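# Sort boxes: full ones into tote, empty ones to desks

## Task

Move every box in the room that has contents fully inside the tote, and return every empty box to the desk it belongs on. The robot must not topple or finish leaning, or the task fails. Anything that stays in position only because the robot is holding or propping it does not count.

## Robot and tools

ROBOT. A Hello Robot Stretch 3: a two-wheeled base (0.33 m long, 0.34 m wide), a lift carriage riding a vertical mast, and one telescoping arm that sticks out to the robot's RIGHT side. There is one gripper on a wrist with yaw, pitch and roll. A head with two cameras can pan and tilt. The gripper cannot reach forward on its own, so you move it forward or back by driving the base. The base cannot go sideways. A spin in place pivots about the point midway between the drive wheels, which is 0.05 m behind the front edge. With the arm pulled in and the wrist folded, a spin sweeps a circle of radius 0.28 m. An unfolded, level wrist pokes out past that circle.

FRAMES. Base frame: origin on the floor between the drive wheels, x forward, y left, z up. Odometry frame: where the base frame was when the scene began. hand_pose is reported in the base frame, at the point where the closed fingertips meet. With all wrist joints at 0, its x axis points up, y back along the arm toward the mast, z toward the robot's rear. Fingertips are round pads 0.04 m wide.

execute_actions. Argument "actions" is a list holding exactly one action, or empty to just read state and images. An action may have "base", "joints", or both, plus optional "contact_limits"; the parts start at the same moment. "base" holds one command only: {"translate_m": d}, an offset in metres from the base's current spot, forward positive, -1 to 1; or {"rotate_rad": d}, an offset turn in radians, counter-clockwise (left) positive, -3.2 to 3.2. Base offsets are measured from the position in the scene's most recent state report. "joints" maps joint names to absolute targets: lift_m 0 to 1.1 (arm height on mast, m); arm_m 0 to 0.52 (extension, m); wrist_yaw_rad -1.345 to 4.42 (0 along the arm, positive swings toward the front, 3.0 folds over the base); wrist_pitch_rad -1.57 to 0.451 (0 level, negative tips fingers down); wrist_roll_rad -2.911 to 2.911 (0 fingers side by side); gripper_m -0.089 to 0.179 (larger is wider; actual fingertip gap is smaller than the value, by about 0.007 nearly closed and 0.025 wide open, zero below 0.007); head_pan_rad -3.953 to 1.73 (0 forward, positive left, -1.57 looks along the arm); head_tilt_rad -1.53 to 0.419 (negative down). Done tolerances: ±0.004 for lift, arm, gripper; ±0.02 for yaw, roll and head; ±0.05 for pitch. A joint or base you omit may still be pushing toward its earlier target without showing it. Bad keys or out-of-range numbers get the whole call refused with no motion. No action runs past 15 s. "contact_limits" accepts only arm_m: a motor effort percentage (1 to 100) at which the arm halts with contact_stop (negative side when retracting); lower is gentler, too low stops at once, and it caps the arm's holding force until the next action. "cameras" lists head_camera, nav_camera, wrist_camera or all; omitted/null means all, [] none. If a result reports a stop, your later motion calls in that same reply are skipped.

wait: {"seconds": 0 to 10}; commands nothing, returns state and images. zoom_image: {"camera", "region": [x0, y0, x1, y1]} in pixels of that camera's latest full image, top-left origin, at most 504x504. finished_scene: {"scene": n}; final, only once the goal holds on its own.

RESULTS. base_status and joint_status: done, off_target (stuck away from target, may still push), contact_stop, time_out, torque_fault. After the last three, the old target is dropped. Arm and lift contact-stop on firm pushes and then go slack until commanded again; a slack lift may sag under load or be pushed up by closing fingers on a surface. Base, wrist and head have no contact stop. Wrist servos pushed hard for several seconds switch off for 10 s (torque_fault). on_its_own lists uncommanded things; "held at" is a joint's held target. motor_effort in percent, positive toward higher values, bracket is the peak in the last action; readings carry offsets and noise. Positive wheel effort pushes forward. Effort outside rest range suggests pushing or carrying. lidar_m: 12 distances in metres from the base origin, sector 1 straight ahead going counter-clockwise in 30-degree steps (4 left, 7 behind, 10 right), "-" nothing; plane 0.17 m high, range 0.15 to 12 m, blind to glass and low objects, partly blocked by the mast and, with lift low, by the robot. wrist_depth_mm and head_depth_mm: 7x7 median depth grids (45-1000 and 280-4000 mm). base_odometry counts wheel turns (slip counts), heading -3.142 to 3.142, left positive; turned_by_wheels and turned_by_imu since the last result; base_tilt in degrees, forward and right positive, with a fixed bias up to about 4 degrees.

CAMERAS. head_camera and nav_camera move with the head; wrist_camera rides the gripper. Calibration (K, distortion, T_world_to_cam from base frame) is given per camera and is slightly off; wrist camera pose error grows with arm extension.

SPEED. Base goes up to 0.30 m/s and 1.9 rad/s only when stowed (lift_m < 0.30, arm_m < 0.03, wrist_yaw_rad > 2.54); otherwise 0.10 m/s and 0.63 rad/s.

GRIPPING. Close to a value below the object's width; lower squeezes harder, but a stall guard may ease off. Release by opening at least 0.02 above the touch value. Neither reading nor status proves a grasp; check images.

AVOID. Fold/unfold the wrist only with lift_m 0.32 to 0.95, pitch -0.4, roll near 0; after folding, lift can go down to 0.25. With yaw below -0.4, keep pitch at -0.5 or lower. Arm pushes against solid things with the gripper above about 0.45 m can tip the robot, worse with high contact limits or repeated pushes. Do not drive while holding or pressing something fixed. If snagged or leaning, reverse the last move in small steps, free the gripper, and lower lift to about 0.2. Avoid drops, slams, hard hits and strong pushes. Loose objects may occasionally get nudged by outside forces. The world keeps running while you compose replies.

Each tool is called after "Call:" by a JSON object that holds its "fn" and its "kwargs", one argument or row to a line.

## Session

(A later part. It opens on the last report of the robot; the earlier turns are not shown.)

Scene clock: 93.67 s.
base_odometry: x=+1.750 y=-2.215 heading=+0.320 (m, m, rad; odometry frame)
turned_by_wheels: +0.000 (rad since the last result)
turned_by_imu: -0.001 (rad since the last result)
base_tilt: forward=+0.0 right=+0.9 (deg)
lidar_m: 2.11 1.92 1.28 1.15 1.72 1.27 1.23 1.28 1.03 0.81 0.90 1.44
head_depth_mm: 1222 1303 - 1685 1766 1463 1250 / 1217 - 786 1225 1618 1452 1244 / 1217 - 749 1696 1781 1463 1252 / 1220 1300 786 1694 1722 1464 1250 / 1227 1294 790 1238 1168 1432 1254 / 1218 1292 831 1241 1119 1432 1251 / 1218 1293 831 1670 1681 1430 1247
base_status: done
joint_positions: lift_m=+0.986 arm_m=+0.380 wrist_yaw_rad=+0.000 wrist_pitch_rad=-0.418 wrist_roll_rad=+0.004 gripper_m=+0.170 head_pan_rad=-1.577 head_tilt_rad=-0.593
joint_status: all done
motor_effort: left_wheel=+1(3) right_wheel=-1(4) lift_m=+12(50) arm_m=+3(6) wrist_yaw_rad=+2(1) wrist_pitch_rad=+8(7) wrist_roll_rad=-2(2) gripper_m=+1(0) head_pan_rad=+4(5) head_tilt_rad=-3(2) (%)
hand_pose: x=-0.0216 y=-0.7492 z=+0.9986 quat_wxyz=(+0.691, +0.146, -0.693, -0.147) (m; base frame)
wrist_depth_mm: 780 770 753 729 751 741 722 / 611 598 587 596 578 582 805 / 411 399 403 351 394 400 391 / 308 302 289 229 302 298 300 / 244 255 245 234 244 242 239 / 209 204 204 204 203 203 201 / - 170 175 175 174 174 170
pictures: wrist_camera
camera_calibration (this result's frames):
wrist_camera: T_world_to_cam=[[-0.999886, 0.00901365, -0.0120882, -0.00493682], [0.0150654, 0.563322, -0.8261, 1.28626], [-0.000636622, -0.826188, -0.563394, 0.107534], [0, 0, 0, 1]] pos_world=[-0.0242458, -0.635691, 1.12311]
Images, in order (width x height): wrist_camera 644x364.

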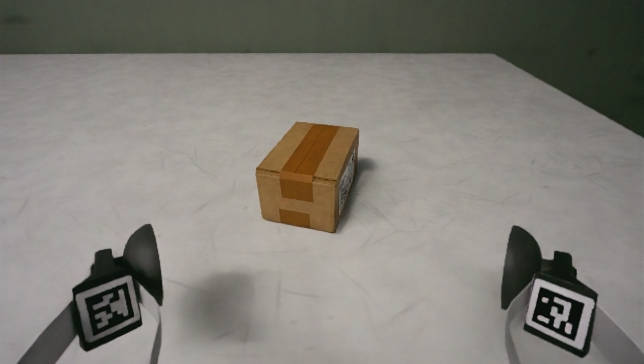

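Call:
{"fn": "execute_actions", "kwargs": {
  "actions": [
    {"base":{"translate_m":0.008},"joints":{"arm_m":0.485,"lift_m":0.976}}
  ],
  "cameras": ["wrist_camera"]
}}

Call:
{"fn": "execute_actions", "kwargs": {
  "actions": [
    {"joints":{"gripper_m":0.02}}
  ],
  "cameras": ["wrist_camera"]
}}

Call:
{"fn": "execute_actions", "kwargs": {
  "actions": [
    {"joints":{"lift_m":1.02}}
  ],
  "cameras": ["wrist_camera"]
}}

Scene clock: 99.03 s.
base_odometry: x=+1.758 y=-2.212 heading=+0.320 (m, m, rad; odometry frame)
turned_by_wheels: +0.000 (rad since the last result)
turned_by_imu: -0.001 (rad since the last result)
base_tilt: forward=+0.0 right=+0.9 (deg)
lidar_m: 2.10 1.92 1.28 1.15 1.73 1.28 1.24 1.29 1.04 0.82 0.90 2.09
head_depth_mm: 1221 1318 - 1688 1768 1460 1243 / 1220 - 786 1200 1617 1450 1242 / 1217 - 787 1684 1754 1469 1250 / 1221 1286 788 1659 1722 1429 1244 / 1221 1289 829 1230 1178 1429 1248 / 1220 1283 832 1234 1115 1423 1253 / 1220 1291 833 1667 1679 1437 1251
base_status: done
joint_positions: lift_m=+0.977 arm_m=+0.485 wrist_yaw_rad=+0.000 wrist_pitch_rad=-0.418 wrist_roll_rad=+0.004 gripper_m=+0.170 head_pan_rad=-1.577 head_tilt_rad=-0.593
joint_status: all done
motor_effort: left_wheel=+1(3) right_wheel=-1(4) lift_m=+13(12) arm_m=+5(4) wrist_yaw_rad=+2(1) wrist_pitch_rad=+7(7) wrist_roll_rad=-3(2) gripper_m=+0(1) head_pan_rad=+4(5) head_tilt_rad=-2(2) (%)
hand_pose: x=-0.0216 y=-0.8542 z=+0.9896 quat_wxyz=(+0.691, +0.146, -0.693, -0.147) (m; base frame)
wrist_depth_mm: 668 673 658 653 647 630 638 / 565 564 563 555 547 545 674 / 385 381 377 375 370 373 373 / 288 288 287 196 284 282 281 / 231 239 221 157 227 228 228 / 200 193 141 131 191 192 190 / - 161 161 137 164 164 161
pictures: wrist_camera
camera_calibration (this result's frames):
wrist_camera: T_world_to_cam=[[-0.999886, 0.0090136, -0.0120882, -0.0040993], [0.0150653, 0.56332, -0.826102, 1.33797], [-0.000636637, -0.82619, -0.563391, 0.0157005], [0, 0, 0, 1]] pos_world=[-0.0242458, -0.740697, 1.1141]
Images, in order (width x height): wrist_camera 644x364.

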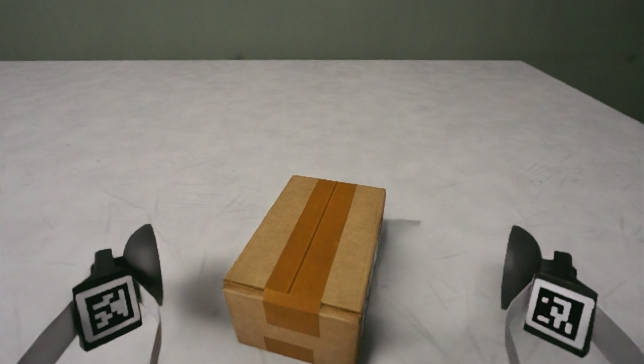

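Scene clock: 101.03 s.
base_odometry: x=+1.758 y=-2.212 heading=+0.320 (m, m, rad; odometry frame)
turned_by_wheels: +0.000 (rad since the last result)
turned_by_imu: +0.000 (rad since the last result)
base_tilt: forward=+0.0 right=+0.9 (deg)
lidar_m: 2.11 1.91 1.28 1.15 1.73 1.28 1.23 1.29 1.03 0.81 0.90 2.08
head_depth_mm: 1220 1312 - 1692 1773 1465 1250 / 1219 - 784 1204 1625 1458 1243 / 1223 - 786 1683 1775 1461 1251 / 1219 1290 789 1661 1713 1430 1252 / 1223 1292 830 1239 1178 1428 1246 / 1220 1286 830 1236 1121 1438 1251 / 1221 1288 833 1664 1673 1436 1252
base_status: not commanded
joint_positions: lift_m=+0.977 arm_m=+0.485 wrist_yaw_rad=+0.000 wrist_pitch_rad=-0.418 wrist_roll_rad=+0.004 gripper_m=+0.021 head_pan_rad=-1.577 head_tilt_rad=-0.593
joint_status: all done
motor_effort: left_wheel=+1(1) right_wheel=-1(1) lift_m=+13(13) arm_m=+5(4) wrist_yaw_rad=+0(0) wrist_pitch_rad=+7(7) wrist_roll_rad=-2(2) gripper_m=-16(90) head_pan_rad=+6(5) head_tilt_rad=-2(2) (%)
hand_pose: x=-0.0216 y=-0.8542 z=+0.9896 quat_wxyz=(+0.691, +0.146, -0.693, -0.147) (m; base frame)
wrist_depth_mm: 674 667 664 659 638 640 627 / 578 563 563 556 552 538 686 / 388 380 381 374 375 374 374 / 288 288 287 261 283 282 282 / 232 231 239 156 219 228 225 / 194 193 181 130 129 190 190 / 165 166 161 141 155 164 164
pictures: wrist_camera
camera_calibration (this result's frames):
wrist_camera: T_world_to_cam=[[-0.999886, 0.00901245, -0.0120885, -0.00409964], [0.015065, 0.56332, -0.826102, 1.33797], [-0.000635488, -0.82619, -0.563391, 0.0157006], [0, 0, 0, 1]] pos_world=[-0.0242457, -0.740697, 1.1141]
Images, in order (width x height): wrist_camera 644x364.

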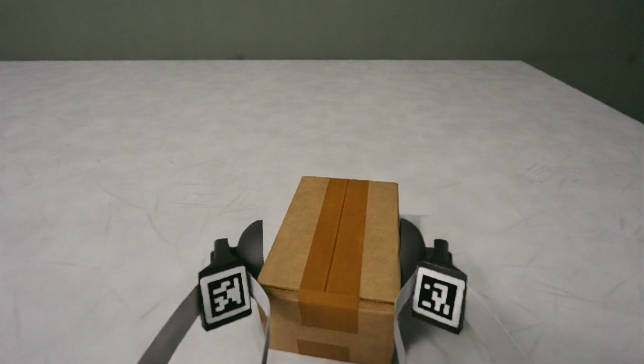

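Scene clock: 102.27 s.
base_odometry: x=+1.758 y=-2.212 heading=+0.320 (m, m, rad; odometry frame)
turned_by_wheels: +0.000 (rad since the last result)
turned_by_imu: +0.000 (rad since the last result)
base_tilt: forward=+0.0 right=+0.9 (deg)
lidar_m: 2.11 1.91 1.28 1.15 1.73 1.28 1.24 1.29 1.03 0.81 0.90 2.08
head_depth_mm: 1201 - 828 1702 1764 1465 1242 / 1190 1204 826 1201 1631 1456 1245 / 1189 - 829 1685 1778 1463 1245 / 1205 - 799 1657 1725 1425 1246 / 1225 1290 829 1237 1179 1434 1248 / 1222 1291 832 1237 1119 1432 1247 / 1219 1291 832 1667 1677 1438 1251
base_status: not commanded
joint_positions: lift_m=+1.019 arm_m=+0.485 wrist_yaw_rad=+0.000 wrist_pitch_rad=-0.418 wrist_roll_rad=+0.004 gripper_m=+0.021 head_pan_rad=-1.577 head_tilt_rad=-0.593
joint_status: all done
motor_effort: left_wheel=+1(1) right_wheel=-1(1) lift_m=+55(55) arm_m=+3(4) wrist_yaw_rad=+1(1) wrist_pitch_rad=+7(7) wrist_roll_rad=-2(3) gripper_m=-17(17) head_pan_rad=+5(5) head_tilt_rad=-2(2) (%)
hand_pose: x=-0.0216 y=-0.8542 z=+1.0319 quat_wxyz=(+0.691, +0.146, -0.693, -0.147) (m; base frame)
wrist_depth_mm: 676 668 663 646 650 635 630 / 704 712 701 681 686 678 682 / 484 493 480 473 475 472 728 / 366 366 365 333 359 356 358 / 295 293 303 156 277 289 288 / 245 244 228 130 129 242 241 / 211 210 202 140 197 207 206
pictures: wrist_camera
camera_calibration (this result's frames):
wrist_camera: T_world_to_cam=[[-0.999886, 0.00901297, -0.0120879, -0.00358828], [0.0150647, 0.563368, -0.826069, 1.37294], [-0.000635412, -0.826157, -0.56344, 0.0396299], [0, 0, 0, 1]] pos_world=[-0.0242457, -0.740697, 1.15643]
Images, in order (width x height): wrist_camera 644x364.

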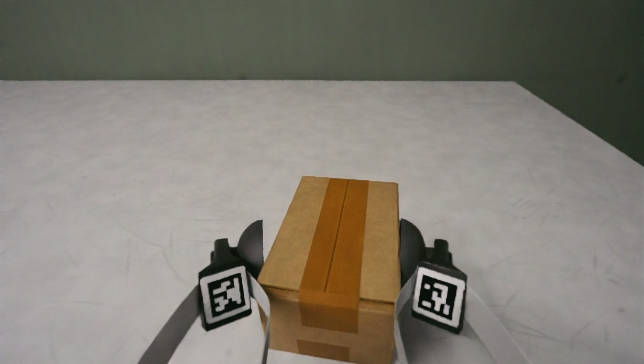

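Call:
{"fn": "execute_actions", "kwargs": {
  "actions": [
    {"joints":{"lift_m":0.978}}
  ],
  "cameras": []
}}

Call:
{"fn": "execute_actions", "kwargs": {
  "actions": [
    {"joints":{"gripper_m":0.17}}
  ],
  "cameras": []
}}

Call:
{"fn": "execute_actions", "kwargs": {
  "actions": [
    {"joints":{"arm_m":0.25,"lift_m":1.0}}
  ],
  "cameras": ["wrist_camera"]
}}

Call:
{"fn": "execute_actions", "kwargs": {
  "actions": [
    {"base":{"translate_m":0.31},"joints":{"head_tilt_rad":-0.35}}
  ]
}}

Scene clock: 108.20 s.
base_odometry: x=+1.758 y=-2.212 heading=+0.320 (m, m, rad; odometry frame)
turned_by_wheels: +0.000 (rad since the last result)
turned_by_imu: -0.001 (rad since the last result)
base_tilt: forward=+0.1 right=+0.9 (deg)
lidar_m: 2.11 1.91 1.28 1.16 1.73 1.28 1.24 1.29 1.03 0.81 0.90 2.08
head_depth_mm: 1220 1306 - 1693 1771 1460 1245 / 1215 - 785 1202 1620 1456 1249 / 1219 - 787 1695 1770 1459 1241 / 1219 1285 785 1662 1727 1425 1251 / 1222 1290 830 1238 1179 1423 1253 / 1218 1288 831 1236 1120 1431 1245 / 1219 1291 831 1662 1671 1431 1249
base_status: not commanded
joint_positions: lift_m=+0.979 arm_m=+0.485 wrist_yaw_rad=+0.000 wrist_pitch_rad=-0.418 wrist_roll_rad=+0.004 gripper_m=+0.021 head_pan_rad=-1.577 head_tilt_rad=-0.593
joint_status: all done
motor_effort: left_wheel=+1(1) right_wheel=-1(1) lift_m=+12(50) arm_m=+4(4) wrist_yaw_rad=+1(1) wrist_pitch_rad=+7(7) wrist_roll_rad=-2(2) gripper_m=-17(17) head_pan_rad=+6(6) head_tilt_rad=-3(2) (%)
hand_pose: x=-0.0216 y=-0.8542 z=+0.9916 quat_wxyz=(+0.691, +0.146, -0.693, -0.147) (m; base frame)
wrist_depth_mm: 670 674 656 653 649 636 639 / 577 580 572 564 550 553 681 / 388 389 382 377 380 379 373 / 290 290 290 265 290 286 287 / 234 235 243 156 224 231 231 / 197 195 183 130 128 194 192 / 168 167 163 141 158 165 165
pictures: none
No camera images: the call's "cameras" was empty. Leave "cameras" out to get every camera's image.

Scene clock: 110.20 s.
base_odometry: x=+1.758 y=-2.212 heading=+0.320 (m, m, rad; odometry frame)
turned_by_wheels: +0.000 (rad since the last result)
turned_by_imu: +0.000 (rad since the last result)
base_tilt: forward=+0.0 right=+0.9 (deg)
lidar_m: 2.11 1.92 1.28 1.15 1.73 1.28 1.24 1.29 1.03 0.81 0.90 2.09
head_depth_mm: 1219 1310 - 1692 1776 1464 1241 / 1219 - 787 1197 1622 1449 1242 / 1220 - 786 1694 1774 1462 1244 / 1221 1289 787 1667 1723 1425 1245 / 1223 1288 832 1238 1177 1429 1249 / 1220 1291 829 1241 1117 1435 1248 / 1221 1294 833 1656 1676 1434 1252
base_status: not commanded
joint_positions: lift_m=+0.979 arm_m=+0.485 wrist_yaw_rad=+0.000 wrist_pitch_rad=-0.418 wrist_roll_rad=+0.004 gripper_m=+0.170 head_pan_rad=-1.577 head_tilt_rad=-0.593
joint_status: all done
motor_effort: left_wheel=+1(1) right_wheel=-1(1) lift_m=+13(13) arm_m=+4(4) wrist_yaw_rad=+0(0) wrist_pitch_rad=+7(7) wrist_roll_rad=-3(2) gripper_m=+0(81) head_pan_rad=+6(4) head_tilt_rad=-2(2) (%)
hand_pose: x=-0.0216 y=-0.8542 z=+0.9916 quat_wxyz=(+0.691, +0.146, -0.693, -0.147) (m; base frame)
wrist_depth_mm: 678 667 661 648 646 638 622 / 585 578 579 572 561 556 679 / 391 384 384 381 382 379 376 / 293 289 291 276 287 285 285 / 234 244 232 160 222 230 230 / 203 195 195 134 187 193 192 / - 163 167 144 161 166 163
pictures: none
No camera images: the call's "cameras" was empty. Leave "cameras" out to get every camera's image.

Scene clock: 113.17 s.
base_odometry: x=+1.758 y=-2.212 heading=+0.320 (m, m, rad; odometry frame)
turned_by_wheels: +0.000 (rad since the last result)
turned_by_imu: +0.000 (rad since the last result)
base_tilt: forward=+0.0 right=+0.8 (deg)
lidar_m: 2.11 1.91 1.28 1.15 1.73 1.28 1.24 1.29 1.03 0.81 0.90 2.09
head_depth_mm: 1225 1309 767 1691 1769 1463 1250 / 1218 - - 1201 1618 1450 1243 / 1222 1307 - 1727 1771 1464 1251 / 1219 1309 825 1697 1713 1427 1246 / 1222 1288 874 1239 1181 1424 1244 / 1220 1289 831 1242 1117 1433 1246 / 1217 1289 832 1669 1668 1431 1254
base_status: not commanded
joint_positions: lift_m=+0.999 arm_m=+0.250 wrist_yaw_rad=+0.000 wrist_pitch_rad=-0.418 wrist_roll_rad=+0.004 gripper_m=+0.170 head_pan_rad=-1.577 head_tilt_rad=-0.593
joint_status: all done
motor_effort: left_wheel=+1(1) right_wheel=-1(1) lift_m=+55(58) arm_m=-4(5) wrist_yaw_rad=+1(1) wrist_pitch_rad=+8(7) wrist_roll_rad=-2(3) gripper_m=+0(0) head_pan_rad=+6(6) head_tilt_rad=-2(2) (%)
hand_pose: x=-0.0216 y=-0.6197 z=+1.0119 quat_wxyz=(+0.691, +0.146, -0.693, -0.147) (m; base frame)
wrist_depth_mm: 910 898 879 864 866 854 844 / 672 654 647 639 631 636 935 / 447 439 430 361 433 432 428 / 331 333 330 326 325 327 324 / 263 275 262 263 264 262 261 / - 248 244 238 235 235 232 / - - 620 - - - -
pictures: wrist_camera
camera_calibration (this result's frames):
wrist_camera: T_world_to_cam=[[-0.999886, 0.00899931, -0.0120876, -0.00594913], [0.0150568, 0.563361, -0.826074, 1.22432], [-0.000624393, -0.826162, -0.563433, 0.222104], [0, 0, 0, 1]] pos_world=[-0.0242442, -0.506186, 1.13645]
Images, in order (width x height): wrist_camera 644x364.

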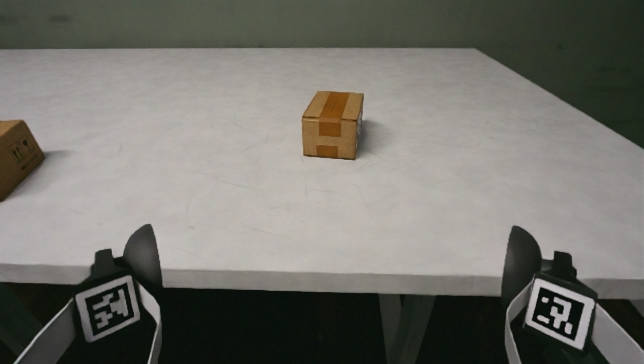

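Scene clock: 117.23 s.
base_odometry: x=+2.052 y=-2.115 heading=+0.320 (m, m, rad; odometry frame)
turned_by_wheels: +0.000 (rad since the last result)
turned_by_imu: -0.001 (rad since the last result)
base_tilt: forward=+0.0 right=+0.9 (deg)
lidar_m: 1.81 1.67 1.16 1.20 1.62 1.60 1.55 1.61 0.85 0.83 1.21 2.09
head_depth_mm: 1233 1306 1384 - 1629 1696 1442 / 1233 1313 1387 - 1634 1098 1377 / 1228 1302 1383 - 1257 1080 1455 / 1230 1308 1385 972 1619 1108 1415 / 1232 1314 1385 975 1631 1720 1457 / 1231 1311 1384 983 1623 1718 1458 / 1228 1313 1388 984 1622 1717 1464
base_status: done
joint_positions: lift_m=+0.999 arm_m=+0.250 wrist_yaw_rad=+0.000 wrist_pitch_rad=-0.418 wrist_roll_rad=+0.004 gripper_m=+0.170 head_pan_rad=-1.577 head_tilt_rad=-0.360
joint_status: all done
motor_effort: left_wheel=+1(4) right_wheel=-1(3) lift_m=+55(55) arm_m=-4(5) wrist_yaw_rad=+1(1) wrist_pitch_rad=+8(7) wrist_roll_rad=-2(2) gripper_m=+0(0) head_pan_rad=+4(5) head_tilt_rad=+3(15) (%)
hand_pose: x=-0.0216 y=-0.6197 z=+1.0119 quat_wxyz=(+0.691, +0.146, -0.693, -0.147) (m; base frame)
wrist_depth_mm: 891 907 898 886 873 851 864 / 544 663 657 644 645 642 624 / 442 439 435 430 429 432 351 / 333 333 311 283 322 326 321 / 265 276 265 264 262 263 260 / - - - 248 244 240 232 / - - - 656 642 - -
pictures: head_camera (sideways: a quarter turn clockwise sets it upright), nav_camera (sideways: a quarter turn counterclockwise sets it upright), wrist_camera
camera_calibration (this result's frames):
head_camera: T_world_to_cam=[[0.0201371, 0.397236, -0.917496, 1.21779], [0.999391, -0.0341537, 0.00714749, -0.0152477], [-0.0284966, -0.917081, -0.397682, 0.479245], [0, 0, 0, 1]] pos_world=[0.00437254, -0.0447634, 1.30801]
nav_camera: T_world_to_cam=[[-0.00336088, -0.374188, 0.927347, -1.1684], [-0.999313, -0.0329736, -0.0169267, 0.0807733], [0.0369117, -0.926766, -0.37382, 0.444091], [0, 0, 0, 1]] pos_world=[0.0603988, -0.0229676, 1.25089]
wrist_camera: T_world_to_cam=[[-0.999886, 0.00899929, -0.0120878, -0.00594897], [0.015057, 0.563361, -0.826074, 1.22432], [-0.00062429, -0.826162, -0.563433, 0.222104], [0, 0, 0, 1]] pos_world=[-0.0242442, -0.506186, 1.13645]
Images, in order (width x height): head_camera 896x504, nav_camera 672x504, wrist_camera 644x364.

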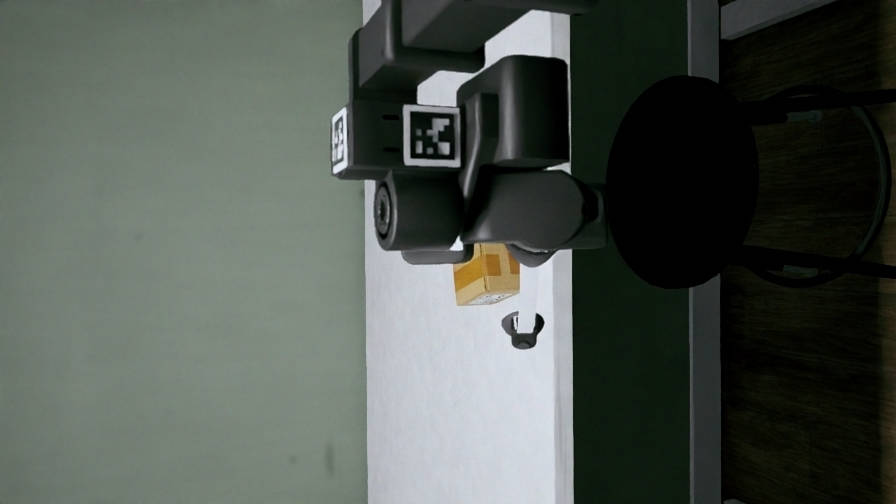

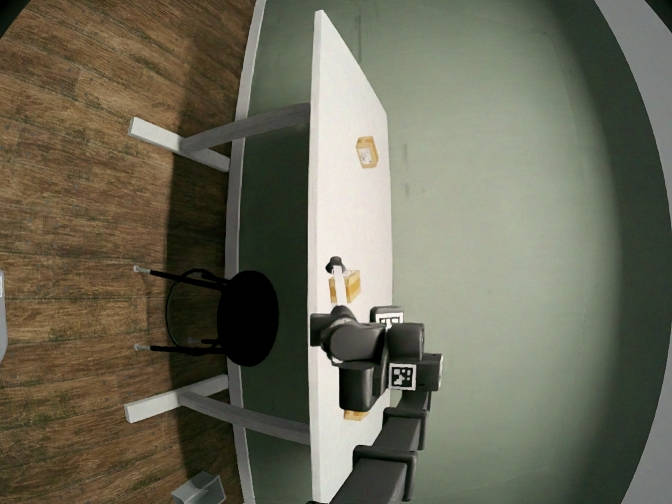

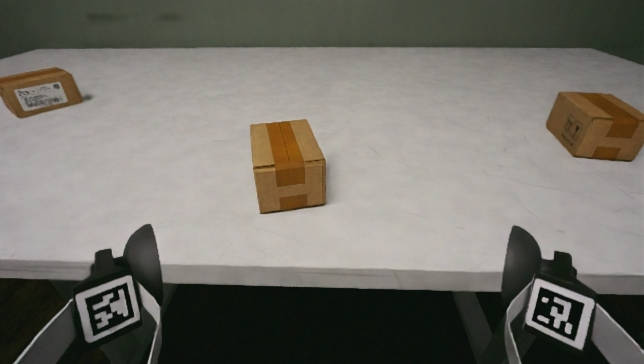

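Call:
{"fn": "execute_actions", "kwargs": {
  "actions": [
    {"base":{"translate_m":0.025},"joints":{"arm_m":0.3,"lift_m":0.977}}
  ],
  "cameras": []
}}

Call:
{"fn": "execute_actions", "kwargs": {
  "actions": [
    {"joints":{"arm_m":0.4}}
  ],
  "cameras": ["wrist_camera"]
}}

Call:
{"fn": "execute_actions", "kwargs": {
  "actions": [
    {"joints":{"gripper_m":0.015}}
  ],
  "cameras": []
}}

Call:
{"fn": "execute_actions", "kwargs": {
  "actions": [
    {"joints":{"lift_m":1.03}}
  ],
  "cameras": ["wrist_camera"]
}}

Scene clock: 122.53 s.
base_odometry: x=+2.076 y=-2.107 heading=+0.320 (m, m, rad; odometry frame)
turned_by_wheels: +0.000 (rad since the last result)
turned_by_imu: -0.001 (rad since the last result)
base_tilt: forward=+0.0 right=+0.9 (deg)
lidar_m: 1.78 1.65 1.16 1.16 1.65 1.62 1.57 1.64 0.86 0.83 1.19 2.09
head_depth_mm: 1226 1309 1383 - 1632 1692 1459 / 1227 1312 1381 - 1615 1077 1381 / 1231 1307 1385 - 1255 1077 1462 / 1232 1308 1384 972 1642 1149 1389 / 1229 1313 1386 981 1617 1725 1471 / 1230 1313 1386 980 1621 1726 1461 / 1233 1313 1387 985 1627 1721 1471
base_status: done
joint_positions: lift_m=+0.978 arm_m=+0.300 wrist_yaw_rad=+0.000 wrist_pitch_rad=-0.418 wrist_roll_rad=+0.004 gripper_m=+0.170 head_pan_rad=-1.577 head_tilt_rad=-0.359
joint_status: all done
motor_effort: left_wheel=+1(4) right_wheel=-1(3) lift_m=+13(49) arm_m=+4(4) wrist_yaw_rad=+0(0) wrist_pitch_rad=+7(8) wrist_roll_rad=-3(2) gripper_m=+0(0) head_pan_rad=+6(5) head_tilt_rad=+3(3) (%)
hand_pose: x=-0.0216 y=-0.6692 z=+0.9906 quat_wxyz=(+0.691, +0.146, -0.693, -0.147) (m; base frame)
wrist_depth_mm: 836 858 831 805 799 808 777 / 474 574 568 561 559 557 542 / 388 387 386 333 373 378 357 / 292 294 291 212 289 285 287 / 233 243 231 225 231 231 228 / 202 195 195 194 194 193 191 / - - - 558 563 855 502
pictures: none
No camera images: the call's "cameras" was empty. Leave "cameras" out to get every camera's image.

Scene clock: 124.50 s.
base_odometry: x=+2.076 y=-2.107 heading=+0.320 (m, m, rad; odometry frame)
turned_by_wheels: +0.000 (rad since the last result)
turned_by_imu: +0.000 (rad since the last result)
base_tilt: forward=+0.0 right=+0.9 (deg)
lidar_m: 1.79 1.66 1.16 1.16 1.64 1.62 1.57 1.63 0.86 0.83 1.19 2.09
head_depth_mm: 1234 1305 1385 - 1646 1682 1451 / 1230 1306 1381 852 1205 1078 1377 / 1227 1309 1371 - 1207 1080 1459 / 1233 1309 1379 974 1620 1145 1387 / 1232 1311 1386 977 1620 1721 1467 / 1237 1315 1387 978 1615 1722 1464 / 1233 1311 1386 984 1619 1718 1467
base_status: not commanded
joint_positions: lift_m=+0.978 arm_m=+0.400 wrist_yaw_rad=+0.000 wrist_pitch_rad=-0.418 wrist_roll_rad=+0.004 gripper_m=+0.170 head_pan_rad=-1.577 head_tilt_rad=-0.359
joint_status: all done
motor_effort: left_wheel=+1(1) right_wheel=-1(1) lift_m=+12(13) arm_m=+4(4) wrist_yaw_rad=+1(1) wrist_pitch_rad=+7(7) wrist_roll_rad=-3(3) gripper_m=+0(0) head_pan_rad=+5(5) head_tilt_rad=+3(3) (%)
hand_pose: x=-0.0216 y=-0.7692 z=+0.9906 quat_wxyz=(+0.691, +0.146, -0.693, -0.147) (m; base frame)
wrist_depth_mm: 759 750 746 749 748 737 712 / 580 569 570 561 551 549 551 / 383 388 387 380 378 376 374 / 291 291 289 289 286 284 284 / 235 242 215 159 230 230 229 / 202 194 183 133 193 192 191 / - 161 158 131 166 165 162
pictures: wrist_camera
camera_calibration (this result's frames):
wrist_camera: T_world_to_cam=[[-0.999886, 0.00899708, -0.0120887, -0.00486175], [0.0150564, 0.563261, -0.826142, 1.29093], [-0.000623768, -0.82623, -0.563333, 0.0864109], [0, 0, 0, 1]] pos_world=[-0.0242441, -0.655693, 1.11511]
Images, in order (width x height): wrist_camera 644x364.

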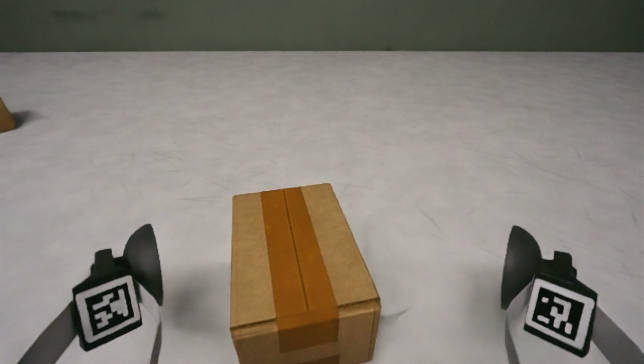

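Scene clock: 126.53 s.
base_odometry: x=+2.076 y=-2.107 heading=+0.320 (m, m, rad; odometry frame)
turned_by_wheels: +0.000 (rad since the last result)
turned_by_imu: +0.000 (rad since the last result)
base_tilt: forward=+0.1 right=+0.9 (deg)
lidar_m: 1.77 1.65 1.16 1.16 1.64 1.63 1.57 1.63 0.86 0.83 1.20 2.09
head_depth_mm: 1231 1307 1382 - 1651 1695 1457 / 1226 1310 1384 852 1203 1077 1385 / 1226 1313 1371 - 1209 1077 1463 / 1228 1310 1379 973 1625 1145 1384 / 1239 1313 1387 974 1617 1721 1463 / 1231 1309 1381 981 1623 1728 1469 / 1231 1313 1384 984 1626 1718 1463
base_status: not commanded
joint_positions: lift_m=+0.978 arm_m=+0.400 wrist_yaw_rad=+0.002 wrist_pitch_rad=-0.417 wrist_roll_rad=+0.004 gripper_m=+0.016 head_pan_rad=-1.577 head_tilt_rad=-0.359
joint_status: all done
motor_effort: left_wheel=+2(2) right_wheel=-2(3) lift_m=+12(13) arm_m=+4(4) wrist_yaw_rad=-1(5) wrist_pitch_rad=+7(7) wrist_roll_rad=-2(3) gripper_m=-21(91) head_pan_rad=+6(4) head_tilt_rad=+3(3) (%)
hand_pose: x=-0.0211 y=-0.7692 z=+0.9906 quat_wxyz=(+0.691, +0.147, -0.693, -0.146) (m; base frame)
wrist_depth_mm: 752 773 771 733 726 716 717 / 582 567 564 559 558 547 549 / 388 385 384 375 379 376 372 / 292 290 288 287 287 287 283 / 232 232 230 158 240 230 231 / 195 194 - 132 132 193 191 / 167 166 162 127 157 165 164
pictures: none
No camera images: the call's "cameras" was empty. Leave "cameras" out to get every camera's image.

Scene clock: 127.83 s.
base_odometry: x=+2.076 y=-2.107 heading=+0.320 (m, m, rad; odometry frame)
turned_by_wheels: +0.000 (rad since the last result)
turned_by_imu: +0.000 (rad since the last result)
base_tilt: forward=+0.0 right=+0.9 (deg)
lidar_m: 1.78 1.65 1.16 1.16 1.64 1.62 1.57 1.63 0.86 0.83 1.19 2.09
head_depth_mm: 1228 1305 1360 902 1624 1691 1456 / 1230 1307 1357 967 1204 1077 1379 / 1230 1304 - 884 1208 1076 1458 / 1229 1305 1370 810 1241 1147 1383 / 1224 1308 1385 980 1622 1714 1462 / 1233 1311 1382 979 1622 1723 1465 / 1237 1310 1389 982 1623 1715 1460
base_status: not commanded
joint_positions: lift_m=+1.029 arm_m=+0.400 wrist_yaw_rad=+0.001 wrist_pitch_rad=-0.441 wrist_roll_rad=+0.004 gripper_m=+0.019 head_pan_rad=-1.577 head_tilt_rad=-0.359
joint_status: all done
motor_effort: left_wheel=+2(2) right_wheel=-2(2) lift_m=+58(62) arm_m=+3(3) wrist_yaw_rad=-1(1) wrist_pitch_rad=+17(18) wrist_roll_rad=-2(2) gripper_m=-19(20) head_pan_rad=+6(4) head_tilt_rad=+3(3) (%)
hand_pose: x=-0.0212 y=-0.7662 z=+1.0366 quat_wxyz=(+0.689, +0.155, -0.691, -0.155) (m; base frame)
wrist_depth_mm: 765 756 766 735 738 723 711 / 700 684 675 681 662 669 670 / 478 483 463 474 466 465 463 / 367 366 361 360 362 356 360 / 296 295 293 159 304 292 290 / 248 249 - 132 133 245 243 / 213 215 207 126 202 213 211
pictures: wrist_camera
camera_calibration (this result's frames):
wrist_camera: T_world_to_cam=[[-0.999904, 0.00756649, -0.0116129, -0.00557031], [0.0138466, 0.582775, -0.812516, 1.32798], [0.000619821, -0.812599, -0.582823, 0.145462], [0, 0, 0, 1]] pos_world=[-0.0240478, -0.655667, 1.16372]
Images, in order (width x height): wrist_camera 644x364.

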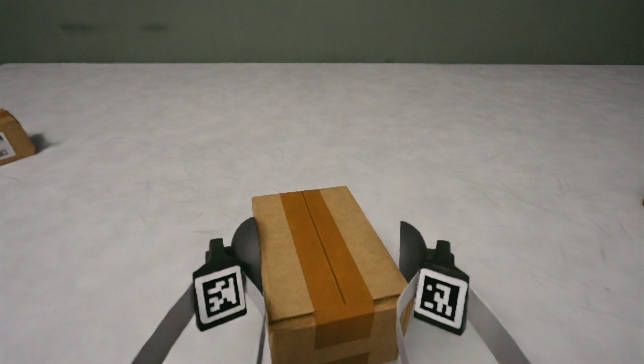

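Call:
{"fn": "execute_actions", "kwargs": {
  "actions": [
    {"joints":{"arm_m":0.0,"lift_m":1.06}}
  ],
  "cameras": []
}}

Call:
{"fn": "execute_actions", "kwargs": {
  "actions": [
    {"base":{"translate_m":-1.0},"joints":{"head_pan_rad":-1.6,"head_tilt_rad":-0.95}}
  ],
  "cameras": []
}}

Call:
{"fn": "execute_actions", "kwargs": {
  "actions": [
    {"joints":{"lift_m":0.45}}
  ]
}}

Scene clock: 135.17 s.
base_odometry: x=+2.076 y=-2.107 heading=+0.320 (m, m, rad; odometry frame)
turned_by_wheels: +0.000 (rad since the last result)
turned_by_imu: -0.001 (rad since the last result)
base_tilt: forward=+0.1 right=+0.9 (deg)
lidar_m: 1.78 1.65 1.16 1.16 1.64 1.63 1.57 1.63 0.86 0.83 1.19 2.09
head_depth_mm: 1229 1300 1381 - - - - / 1232 1304 1383 1163 - - - / 1229 1311 1383 1173 - - - / 1230 1305 1380 1043 - - 1381 / 1236 1309 1388 978 1628 1714 1464 / 1232 1313 1387 985 1619 1715 1475 / 1233 1312 1384 986 1628 1719 1463
base_status: not commanded
joint_positions: lift_m=+1.059 arm_m=+0.000 wrist_yaw_rad=+0.000 wrist_pitch_rad=-0.442 wrist_roll_rad=+0.004 gripper_m=+0.019 head_pan_rad=-1.577 head_tilt_rad=-0.359
joint_status: all done
motor_effort: left_wheel=+2(2) right_wheel=-2(2) lift_m=+57(59) arm_m=-4(5) wrist_yaw_rad=+1(2) wrist_pitch_rad=+17(17) wrist_roll_rad=-2(2) gripper_m=-20(19) head_pan_rad=+4(5) head_tilt_rad=+2(3) (%)
hand_pose: x=-0.0215 y=-0.3665 z=+1.0664 quat_wxyz=(+0.689, +0.155, -0.691, -0.155) (m; base frame)
wrist_depth_mm: - - - - - - - / 812 738 787 778 778 765 776 / 554 545 535 540 540 536 543 / - - - 488 - - - / - - - 160 980 - - / - - - 131 133 - - / - - - 126 - - -
pictures: none
No camera images: the call's "cameras" was empty. Leave "cameras" out to get every camera's image.

Scene clock: 146.50 s.
base_odometry: x=+1.127 y=-2.422 heading=+0.321 (m, m, rad; odometry frame)
turned_by_wheels: +0.000 (rad since the last result)
turned_by_imu: -0.002 (rad since the last result)
base_tilt: forward=+0.0 right=+0.9 (deg)
lidar_m: 2.76 1.70 1.20 1.60 0.81 0.59 0.58 0.60 0.83 1.44 1.07 1.92
head_depth_mm: - - - 1505 1380 1235 1117 / - - - - 1355 1234 1133 / - - - - 1357 1236 1147 / - 357 - 1528 1372 1232 1149 / 1335 1492 1763 1553 1375 1234 1114 / 1338 1560 1741 1560 1377 1231 1114 / 1330 1520 1408 1518 1376 1234 1117
base_status: done
joint_positions: lift_m=+1.059 arm_m=+0.000 wrist_yaw_rad=+0.000 wrist_pitch_rad=-0.442 wrist_roll_rad=+0.004 gripper_m=+0.019 head_pan_rad=-1.593 head_tilt_rad=-0.938
joint_status: all done
motor_effort: left_wheel=+1(2) right_wheel=-1(3) lift_m=+58(58) arm_m=-5(4) wrist_yaw_rad=+1(0) wrist_pitch_rad=+17(17) wrist_roll_rad=-2(2) gripper_m=-19(19) head_pan_rad=-5(9) head_tilt_rad=-4(25) (%)
hand_pose: x=-0.0215 y=-0.3665 z=+1.0664 quat_wxyz=(+0.689, +0.155, -0.691, -0.155) (m; base frame)
wrist_depth_mm: - - - - - - 688 / 802 800 - - - - 682 / 548 581 - - - - 690 / - - - - - - 699 / 955 - - 161 - - 682 / - - - 132 133 969 692 / - - - 126 - 992 673
pictures: none
No camera images: the call's "cameras" was empty. Leave "cameras" out to get every camera's image.

Scene clock: 152.87 s.
base_odometry: x=+1.127 y=-2.422 heading=+0.321 (m, m, rad; odometry frame)
turned_by_wheels: +0.000 (rad since the last result)
turned_by_imu: -0.001 (rad since the last result)
base_tilt: forward=+0.1 right=+0.8 (deg)
lidar_m: 2.76 1.71 1.20 1.60 0.81 0.59 0.57 0.60 0.83 1.44 1.07 1.91
head_depth_mm: 1343 1543 1704 1532 1378 1235 1118 / 1342 1570 1764 1530 1387 1236 - / 1340 1574 1768 1549 1380 1246 - / 1337 1566 1759 1566 1377 1196 - / 1338 1561 1760 1549 1379 1230 1115 / 1328 1565 1749 1559 1377 1234 1115 / 1329 1522 1410 1521 1379 1235 1112
base_status: not commanded
joint_positions: lift_m=+0.451 arm_m=+0.000 wrist_yaw_rad=+0.000 wrist_pitch_rad=-0.442 wrist_roll_rad=+0.004 gripper_m=+0.019 head_pan_rad=-1.593 head_tilt_rad=-0.938
joint_status: all done
motor_effort: left_wheel=+1(1) right_wheel=-1(2) lift_m=+16(52) arm_m=-3(4) wrist_yaw_rad=+0(0) wrist_pitch_rad=+17(17) wrist_roll_rad=-2(2) gripper_m=-19(19) head_pan_rad=-6(5) head_tilt_rad=-4(4) (%)
hand_pose: x=-0.0215 y=-0.3665 z=+0.4580 quat_wxyz=(+0.689, +0.155, -0.691, -0.156) (m; base frame)
wrist_depth_mm: - - - - - - 682 / - - - - - - 682 / - - - - - - 687 / - - 980 - 971 953 674 / 820 827 833 160 805 827 682 / 703 712 - 131 133 688 652 / 592 603 594 126 564 596 591
pictures: head_camera (sideways: a quarter turn clockwise sets it upright), nav_camera (sideways: a quarter turn counterclockwise sets it upright), wrist_camera
camera_calibration (this result's frames):
head_camera: T_world_to_cam=[[0.0363161, 0.833677, -0.551058, 0.74006], [0.99872, -0.0497085, -0.00938422, 0.00627798], [-0.0352157, -0.550011, -0.834414, 1.04739], [0, 0, 0, 1]] pos_world=[0.00373842, -0.0405839, 1.28183]
nav_camera: T_world_to_cam=[[-0.0193717, -0.820052, 0.571961, -0.705046], [-0.999369, -0.00115188, -0.035499, 0.104933], [0.0297699, -0.572288, -0.819512, 1.02392], [0, 0, 0, 1]] pos_world=[0.0607266, 0.00792067, 1.2461]
wrist_camera: T_world_to_cam=[[-0.999895, 0.00869821, -0.011605, -0.0151501], [0.0145, 0.583469, -0.812006, 0.625015], [-0.000291802, -0.812089, -0.583534, 0.133524], [0, 0, 0, 1]] pos_world=[-0.0241723, -0.256112, 0.585255]
Images, in order (width x height): head_camera 896x504, nav_camera 672x504, wrist_camera 644x364.

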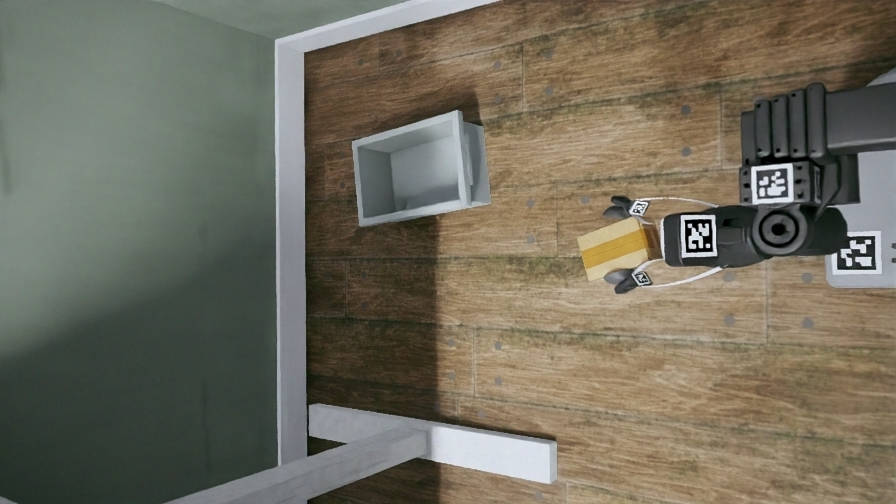

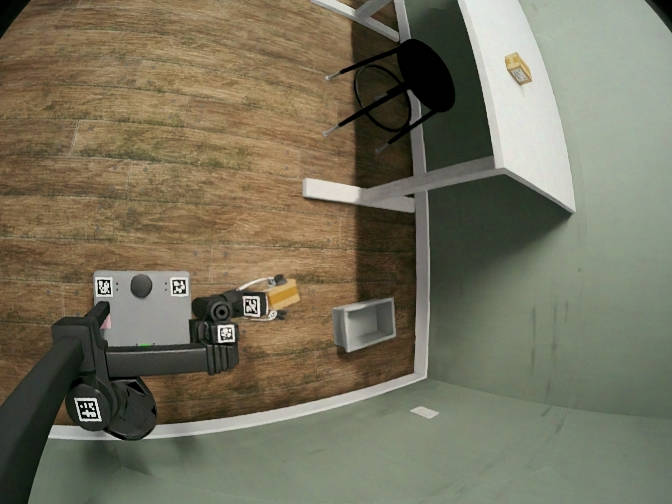

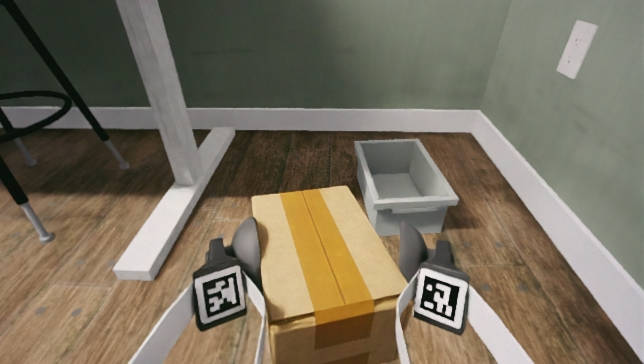

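Call:
{"fn": "execute_actions", "kwargs": {
  "actions": [
    {"base":{"translate_m":-0.19},"joints":{"wrist_pitch_rad":-0.75,"arm_m":0.5,"lift_m":0.42}}
  ]
}}

Scene clock: 162.33 s.
base_odometry: x=+0.947 y=-2.482 heading=+0.321 (m, m, rad; odometry frame)
turned_by_wheels: +0.000 (rad since the last result)
turned_by_imu: -0.001 (rad since the last result)
base_tilt: forward=+0.0 right=+0.9 (deg)
lidar_m: 3.37 1.86 1.28 1.44 0.54 0.40 0.39 0.40 0.55 1.44 1.15 1.21
head_depth_mm: 1160 1170 1179 1179 1193 1157 1091 / 1340 1520 1678 1532 1377 1237 1132 / 1335 1564 1763 1535 1357 1237 1149 / 1338 1558 1767 1477 1379 1237 1148 / 1333 1560 1762 1556 1376 1234 1119 / 1329 1561 1760 1558 1375 1235 1111 / 1326 1557 1741 1562 1379 1238 1118
base_status: done
joint_positions: lift_m=+0.421 arm_m=+0.500 wrist_yaw_rad=+0.000 wrist_pitch_rad=-0.780 wrist_roll_rad=+0.004 gripper_m=+0.019 head_pan_rad=-1.593 head_tilt_rad=-0.938
joint_status: all done
motor_effort: left_wheel=+1(1) right_wheel=-1(3) lift_m=+15(19) arm_m=+4(5) wrist_yaw_rad=+0(0) wrist_pitch_rad=+12(18) wrist_roll_rad=-2(2) gripper_m=-19(19) head_pan_rad=-4(5) head_tilt_rad=-4(4) (%)
hand_pose: x=-0.0216 y=-0.8100 z=+0.3621 quat_wxyz=(+0.653, +0.268, -0.655, -0.270) (m; base frame)
wrist_depth_mm: 746 734 739 729 698 674 460 / 831 804 820 798 793 689 455 / 701 731 717 717 733 670 451 / 639 639 650 594 620 613 450 / 583 574 582 160 564 564 449 / 524 520 - 132 133 519 431 / 479 476 471 126 459 467 431
pictures: head_camera (sideways: a quarter turn clockwise sets it upright), nav_camera (sideways: a quarter turn counterclockwise sets it upright), wrist_camera
camera_calibration (this result's frames):
head_camera: T_world_to_cam=[[0.0363665, 0.833807, -0.550857, 0.739798], [0.998717, -0.0497632, -0.00939083, 0.00628659], [-0.0352425, -0.549809, -0.834547, 1.04756], [0, 0, 0, 1]] pos_world=[0.00373621, -0.040579, 1.28182]
nav_camera: T_world_to_cam=[[-0.0194215, -0.820188, 0.571764, -0.704789], [-0.999369, -0.00108639, -0.0355047, 0.10494], [0.0297417, -0.572093, -0.81965, 1.02409], [0, 0, 0, 1]] pos_world=[0.0607273, 0.00793099, 1.2461]
wrist_camera: T_world_to_cam=[[-0.999886, 0.012825, -0.00791693, -0.0105559], [0.0150473, 0.819504, -0.572876, 0.910516], [-0.000859193, -0.57293, -0.819604, -0.00337492], [0, 0, 0, 1]] pos_world=[-0.0242583, -0.74797, 0.518763]
Images, in order (width x height): head_camera 896x504, nav_camera 672x504, wrist_camera 644x364.

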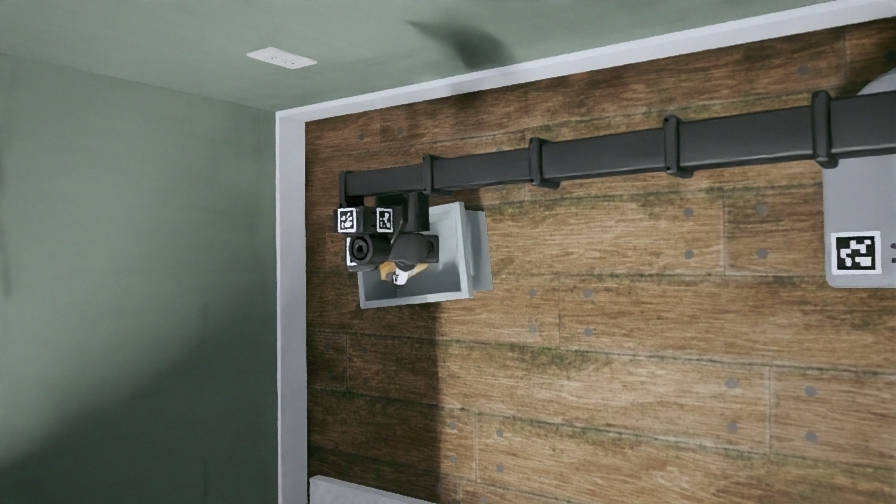

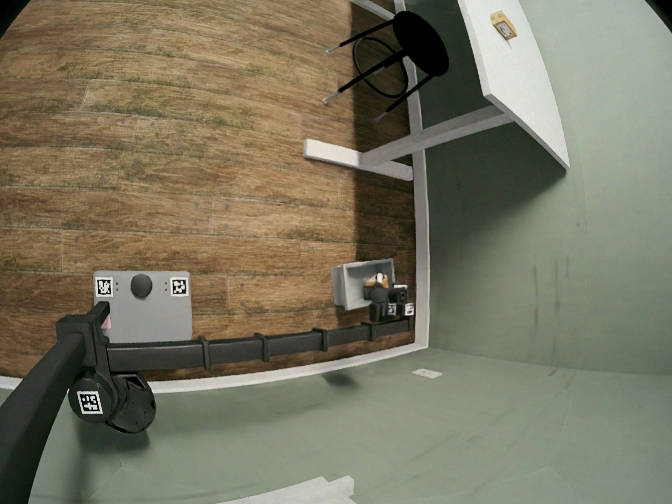

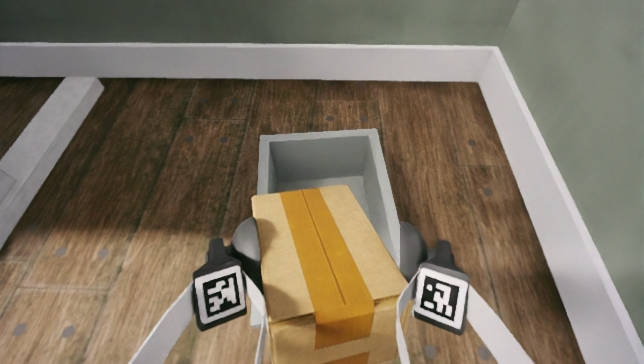

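Call:
{"fn": "execute_actions", "kwargs": {
  "actions": [
    {"joints":{"arm_m":0.52,"lift_m":0.29}}
  ],
  "cameras": ["head_camera","wrist_camera"]
}}

Scene clock: 167.60 s.
base_odometry: x=+0.947 y=-2.482 heading=+0.321 (m, m, rad; odometry frame)
turned_by_wheels: +0.000 (rad since the last result)
turned_by_imu: -0.001 (rad since the last result)
base_tilt: forward=+0.0 right=+0.9 (deg)
lidar_m: 3.38 1.85 1.28 1.43 0.54 0.40 0.39 0.40 0.55 1.44 1.15 1.21
head_depth_mm: 1166 1168 1177 1185 1187 1163 1091 / 1335 1530 1682 1532 1380 1231 1131 / 1342 1563 1758 1560 1374 1233 1154 / 1338 1562 1758 1474 1376 1233 1154 / 1328 1561 1754 1557 1378 1230 1119 / 1332 1554 1753 1557 1381 1232 1117 / 1329 1557 1740 1555 1372 1231 1117
base_status: not commanded
joint_positions: lift_m=+0.291 arm_m=+0.519 wrist_yaw_rad=+0.000 wrist_pitch_rad=-0.780 wrist_roll_rad=+0.004 gripper_m=+0.019 head_pan_rad=-1.593 head_tilt_rad=-0.938
joint_status: all done
motor_effort: left_wheel=+1(1) right_wheel=-1(1) lift_m=+16(14) arm_m=+4(3) wrist_yaw_rad=+1(1) wrist_pitch_rad=+13(12) wrist_roll_rad=-2(2) gripper_m=-19(19) head_pan_rad=-5(4) head_tilt_rad=-4(4) (%)
hand_pose: x=-0.0216 y=-0.8295 z=+0.2321 quat_wxyz=(+0.653, +0.268, -0.655, -0.270) (m; base frame)
wrist_depth_mm: 694 694 680 686 681 639 458 / 627 625 627 440 611 588 453 / 542 552 510 501 509 536 433 / 483 478 460 473 450 469 437 / 426 427 407 160 396 420 411 / 387 387 - 132 133 381 377 / 358 351 345 127 340 349 348
pictures: head_camera (sideways: a quarter turn clockwise sets it upright), wrist_camera
camera_calibration (this result's frames):
head_camera: T_world_to_cam=[[0.0363667, 0.833809, -0.550854, 0.739795], [0.998717, -0.0497633, -0.00939092, 0.0062867], [-0.0352425, -0.549806, -0.834549, 1.04756], [0, 0, 0, 1]] pos_world=[0.00373621, -0.0405789, 1.28182]
wrist_camera: T_world_to_cam=[[-0.999886, 0.0128253, -0.00791644, -0.0113343], [0.0150473, 0.819529, -0.57284, 0.852067], [-0.000859107, -0.572894, -0.819629, -0.121109], [0, 0, 0, 1]] pos_world=[-0.0242583, -0.767532, 0.388743]
Images, in order (width x height): head_camera 896x504, wrist_camera 644x364.

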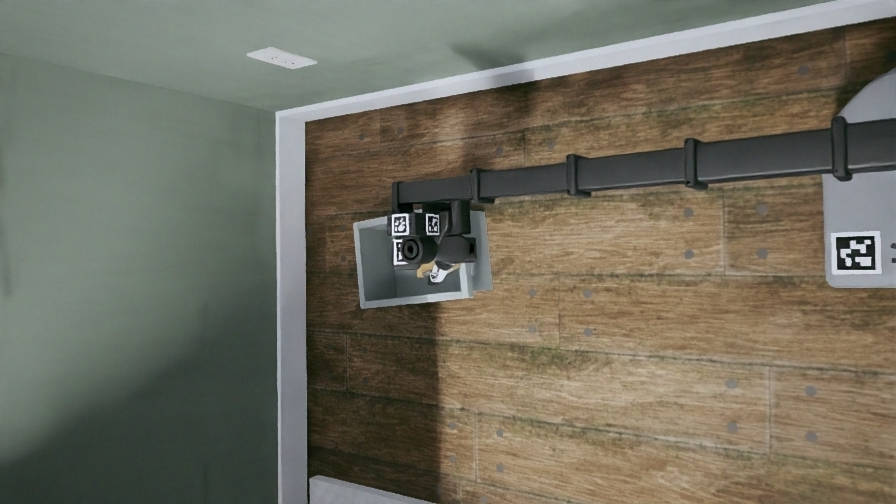

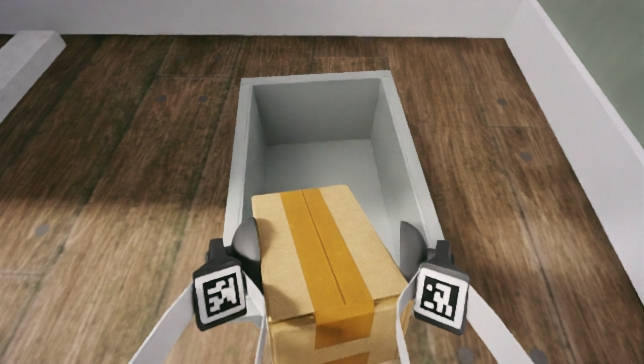

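Call:
{"fn": "execute_actions", "kwargs": {
  "actions": [
    {"joints":{"wrist_pitch_rad":-0.5,"lift_m":0.27}}
  ],
  "cameras": ["head_camera","wrist_camera"]
}}

Scene clock: 170.73 s.
base_odometry: x=+0.947 y=-2.482 heading=+0.321 (m, m, rad; odometry frame)
turned_by_wheels: +0.000 (rad since the last result)
turned_by_imu: +0.000 (rad since the last result)
base_tilt: forward=+0.0 right=+0.9 (deg)
lidar_m: 3.38 1.85 1.28 1.43 0.54 0.40 0.39 0.40 0.55 1.44 1.15 1.21
head_depth_mm: 1160 1169 1178 1185 1190 1157 1094 / 1333 1525 1676 1532 1376 1233 1137 / 1340 1564 1753 1581 1383 1242 - / 1337 1565 1755 1468 1374 1231 1150 / 1338 1559 1763 1566 1376 1239 1114 / 1330 1559 1751 1559 1378 1229 1115 / 1334 1555 1742 1561 1377 1243 1116
base_status: not commanded
joint_positions: lift_m=+0.271 arm_m=+0.519 wrist_yaw_rad=+0.000 wrist_pitch_rad=-0.543 wrist_roll_rad=+0.004 gripper_m=+0.019 head_pan_rad=-1.593 head_tilt_rad=-0.938
joint_status: all done
motor_effort: left_wheel=+1(1) right_wheel=-1(1) lift_m=+16(14) arm_m=+4(3) wrist_yaw_rad=+1(1) wrist_pitch_rad=+18(22) wrist_roll_rad=-2(2) gripper_m=-19(20) head_pan_rad=-4(5) head_tilt_rad=-4(4) (%)
hand_pose: x=-0.0216 y=-0.8712 z=+0.2563 quat_wxyz=(+0.680, +0.189, -0.682, -0.190) (m; base frame)
wrist_depth_mm: 654 631 632 628 629 617 461 / 734 717 703 705 699 663 457 / 732 745 746 749 734 660 458 / 597 604 583 447 569 591 450 / 510 509 486 159 491 500 440 / 435 436 - 132 133 433 417 / 385 382 307 126 256 380 378
pictures: head_camera (sideways: a quarter turn clockwise sets it upright), wrist_camera
camera_calibration (this result's frames):
head_camera: T_world_to_cam=[[0.0363668, 0.833809, -0.550854, 0.739795], [0.998717, -0.0497634, -0.00939091, 0.0062867], [-0.0352426, -0.549806, -0.834549, 1.04756], [0, 0, 0, 1]] pos_world=[0.00373621, -0.0405789, 1.28182]
wrist_camera: T_world_to_cam=[[-0.999889, 0.0104253, -0.0106322, -0.0119748], [0.014871, 0.662409, -0.748995, 0.808374], [-0.000765605, -0.74907, -0.662491, -0.318879], [0, 0, 0, 1]] pos_world=[-0.0242389, -0.774212, 0.394086]
Images, in order (width x height): head_camera 896x504, wrist_camera 644x364.

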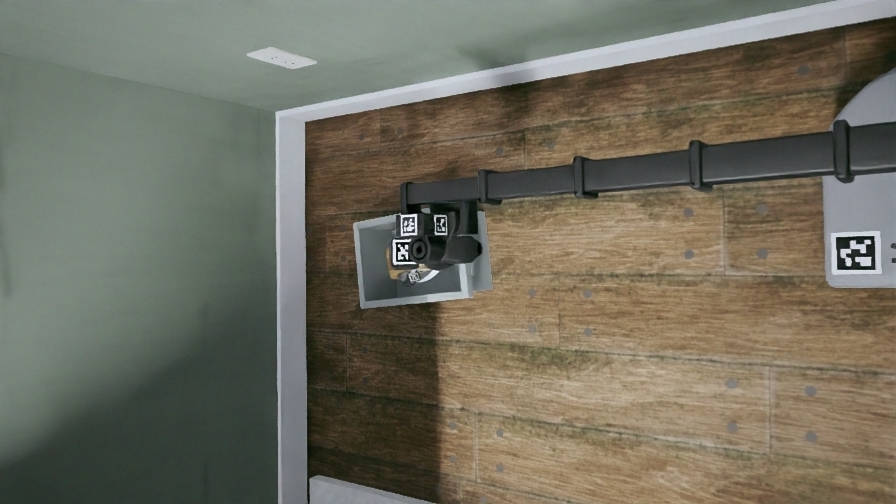

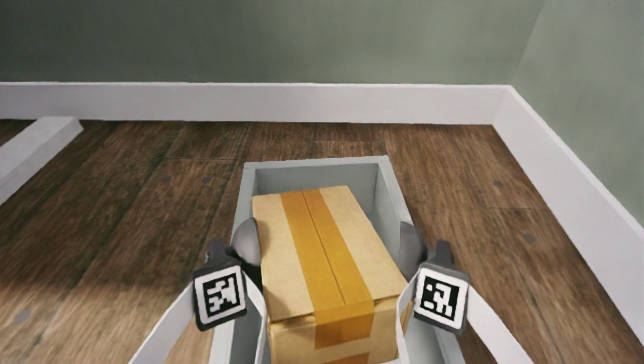

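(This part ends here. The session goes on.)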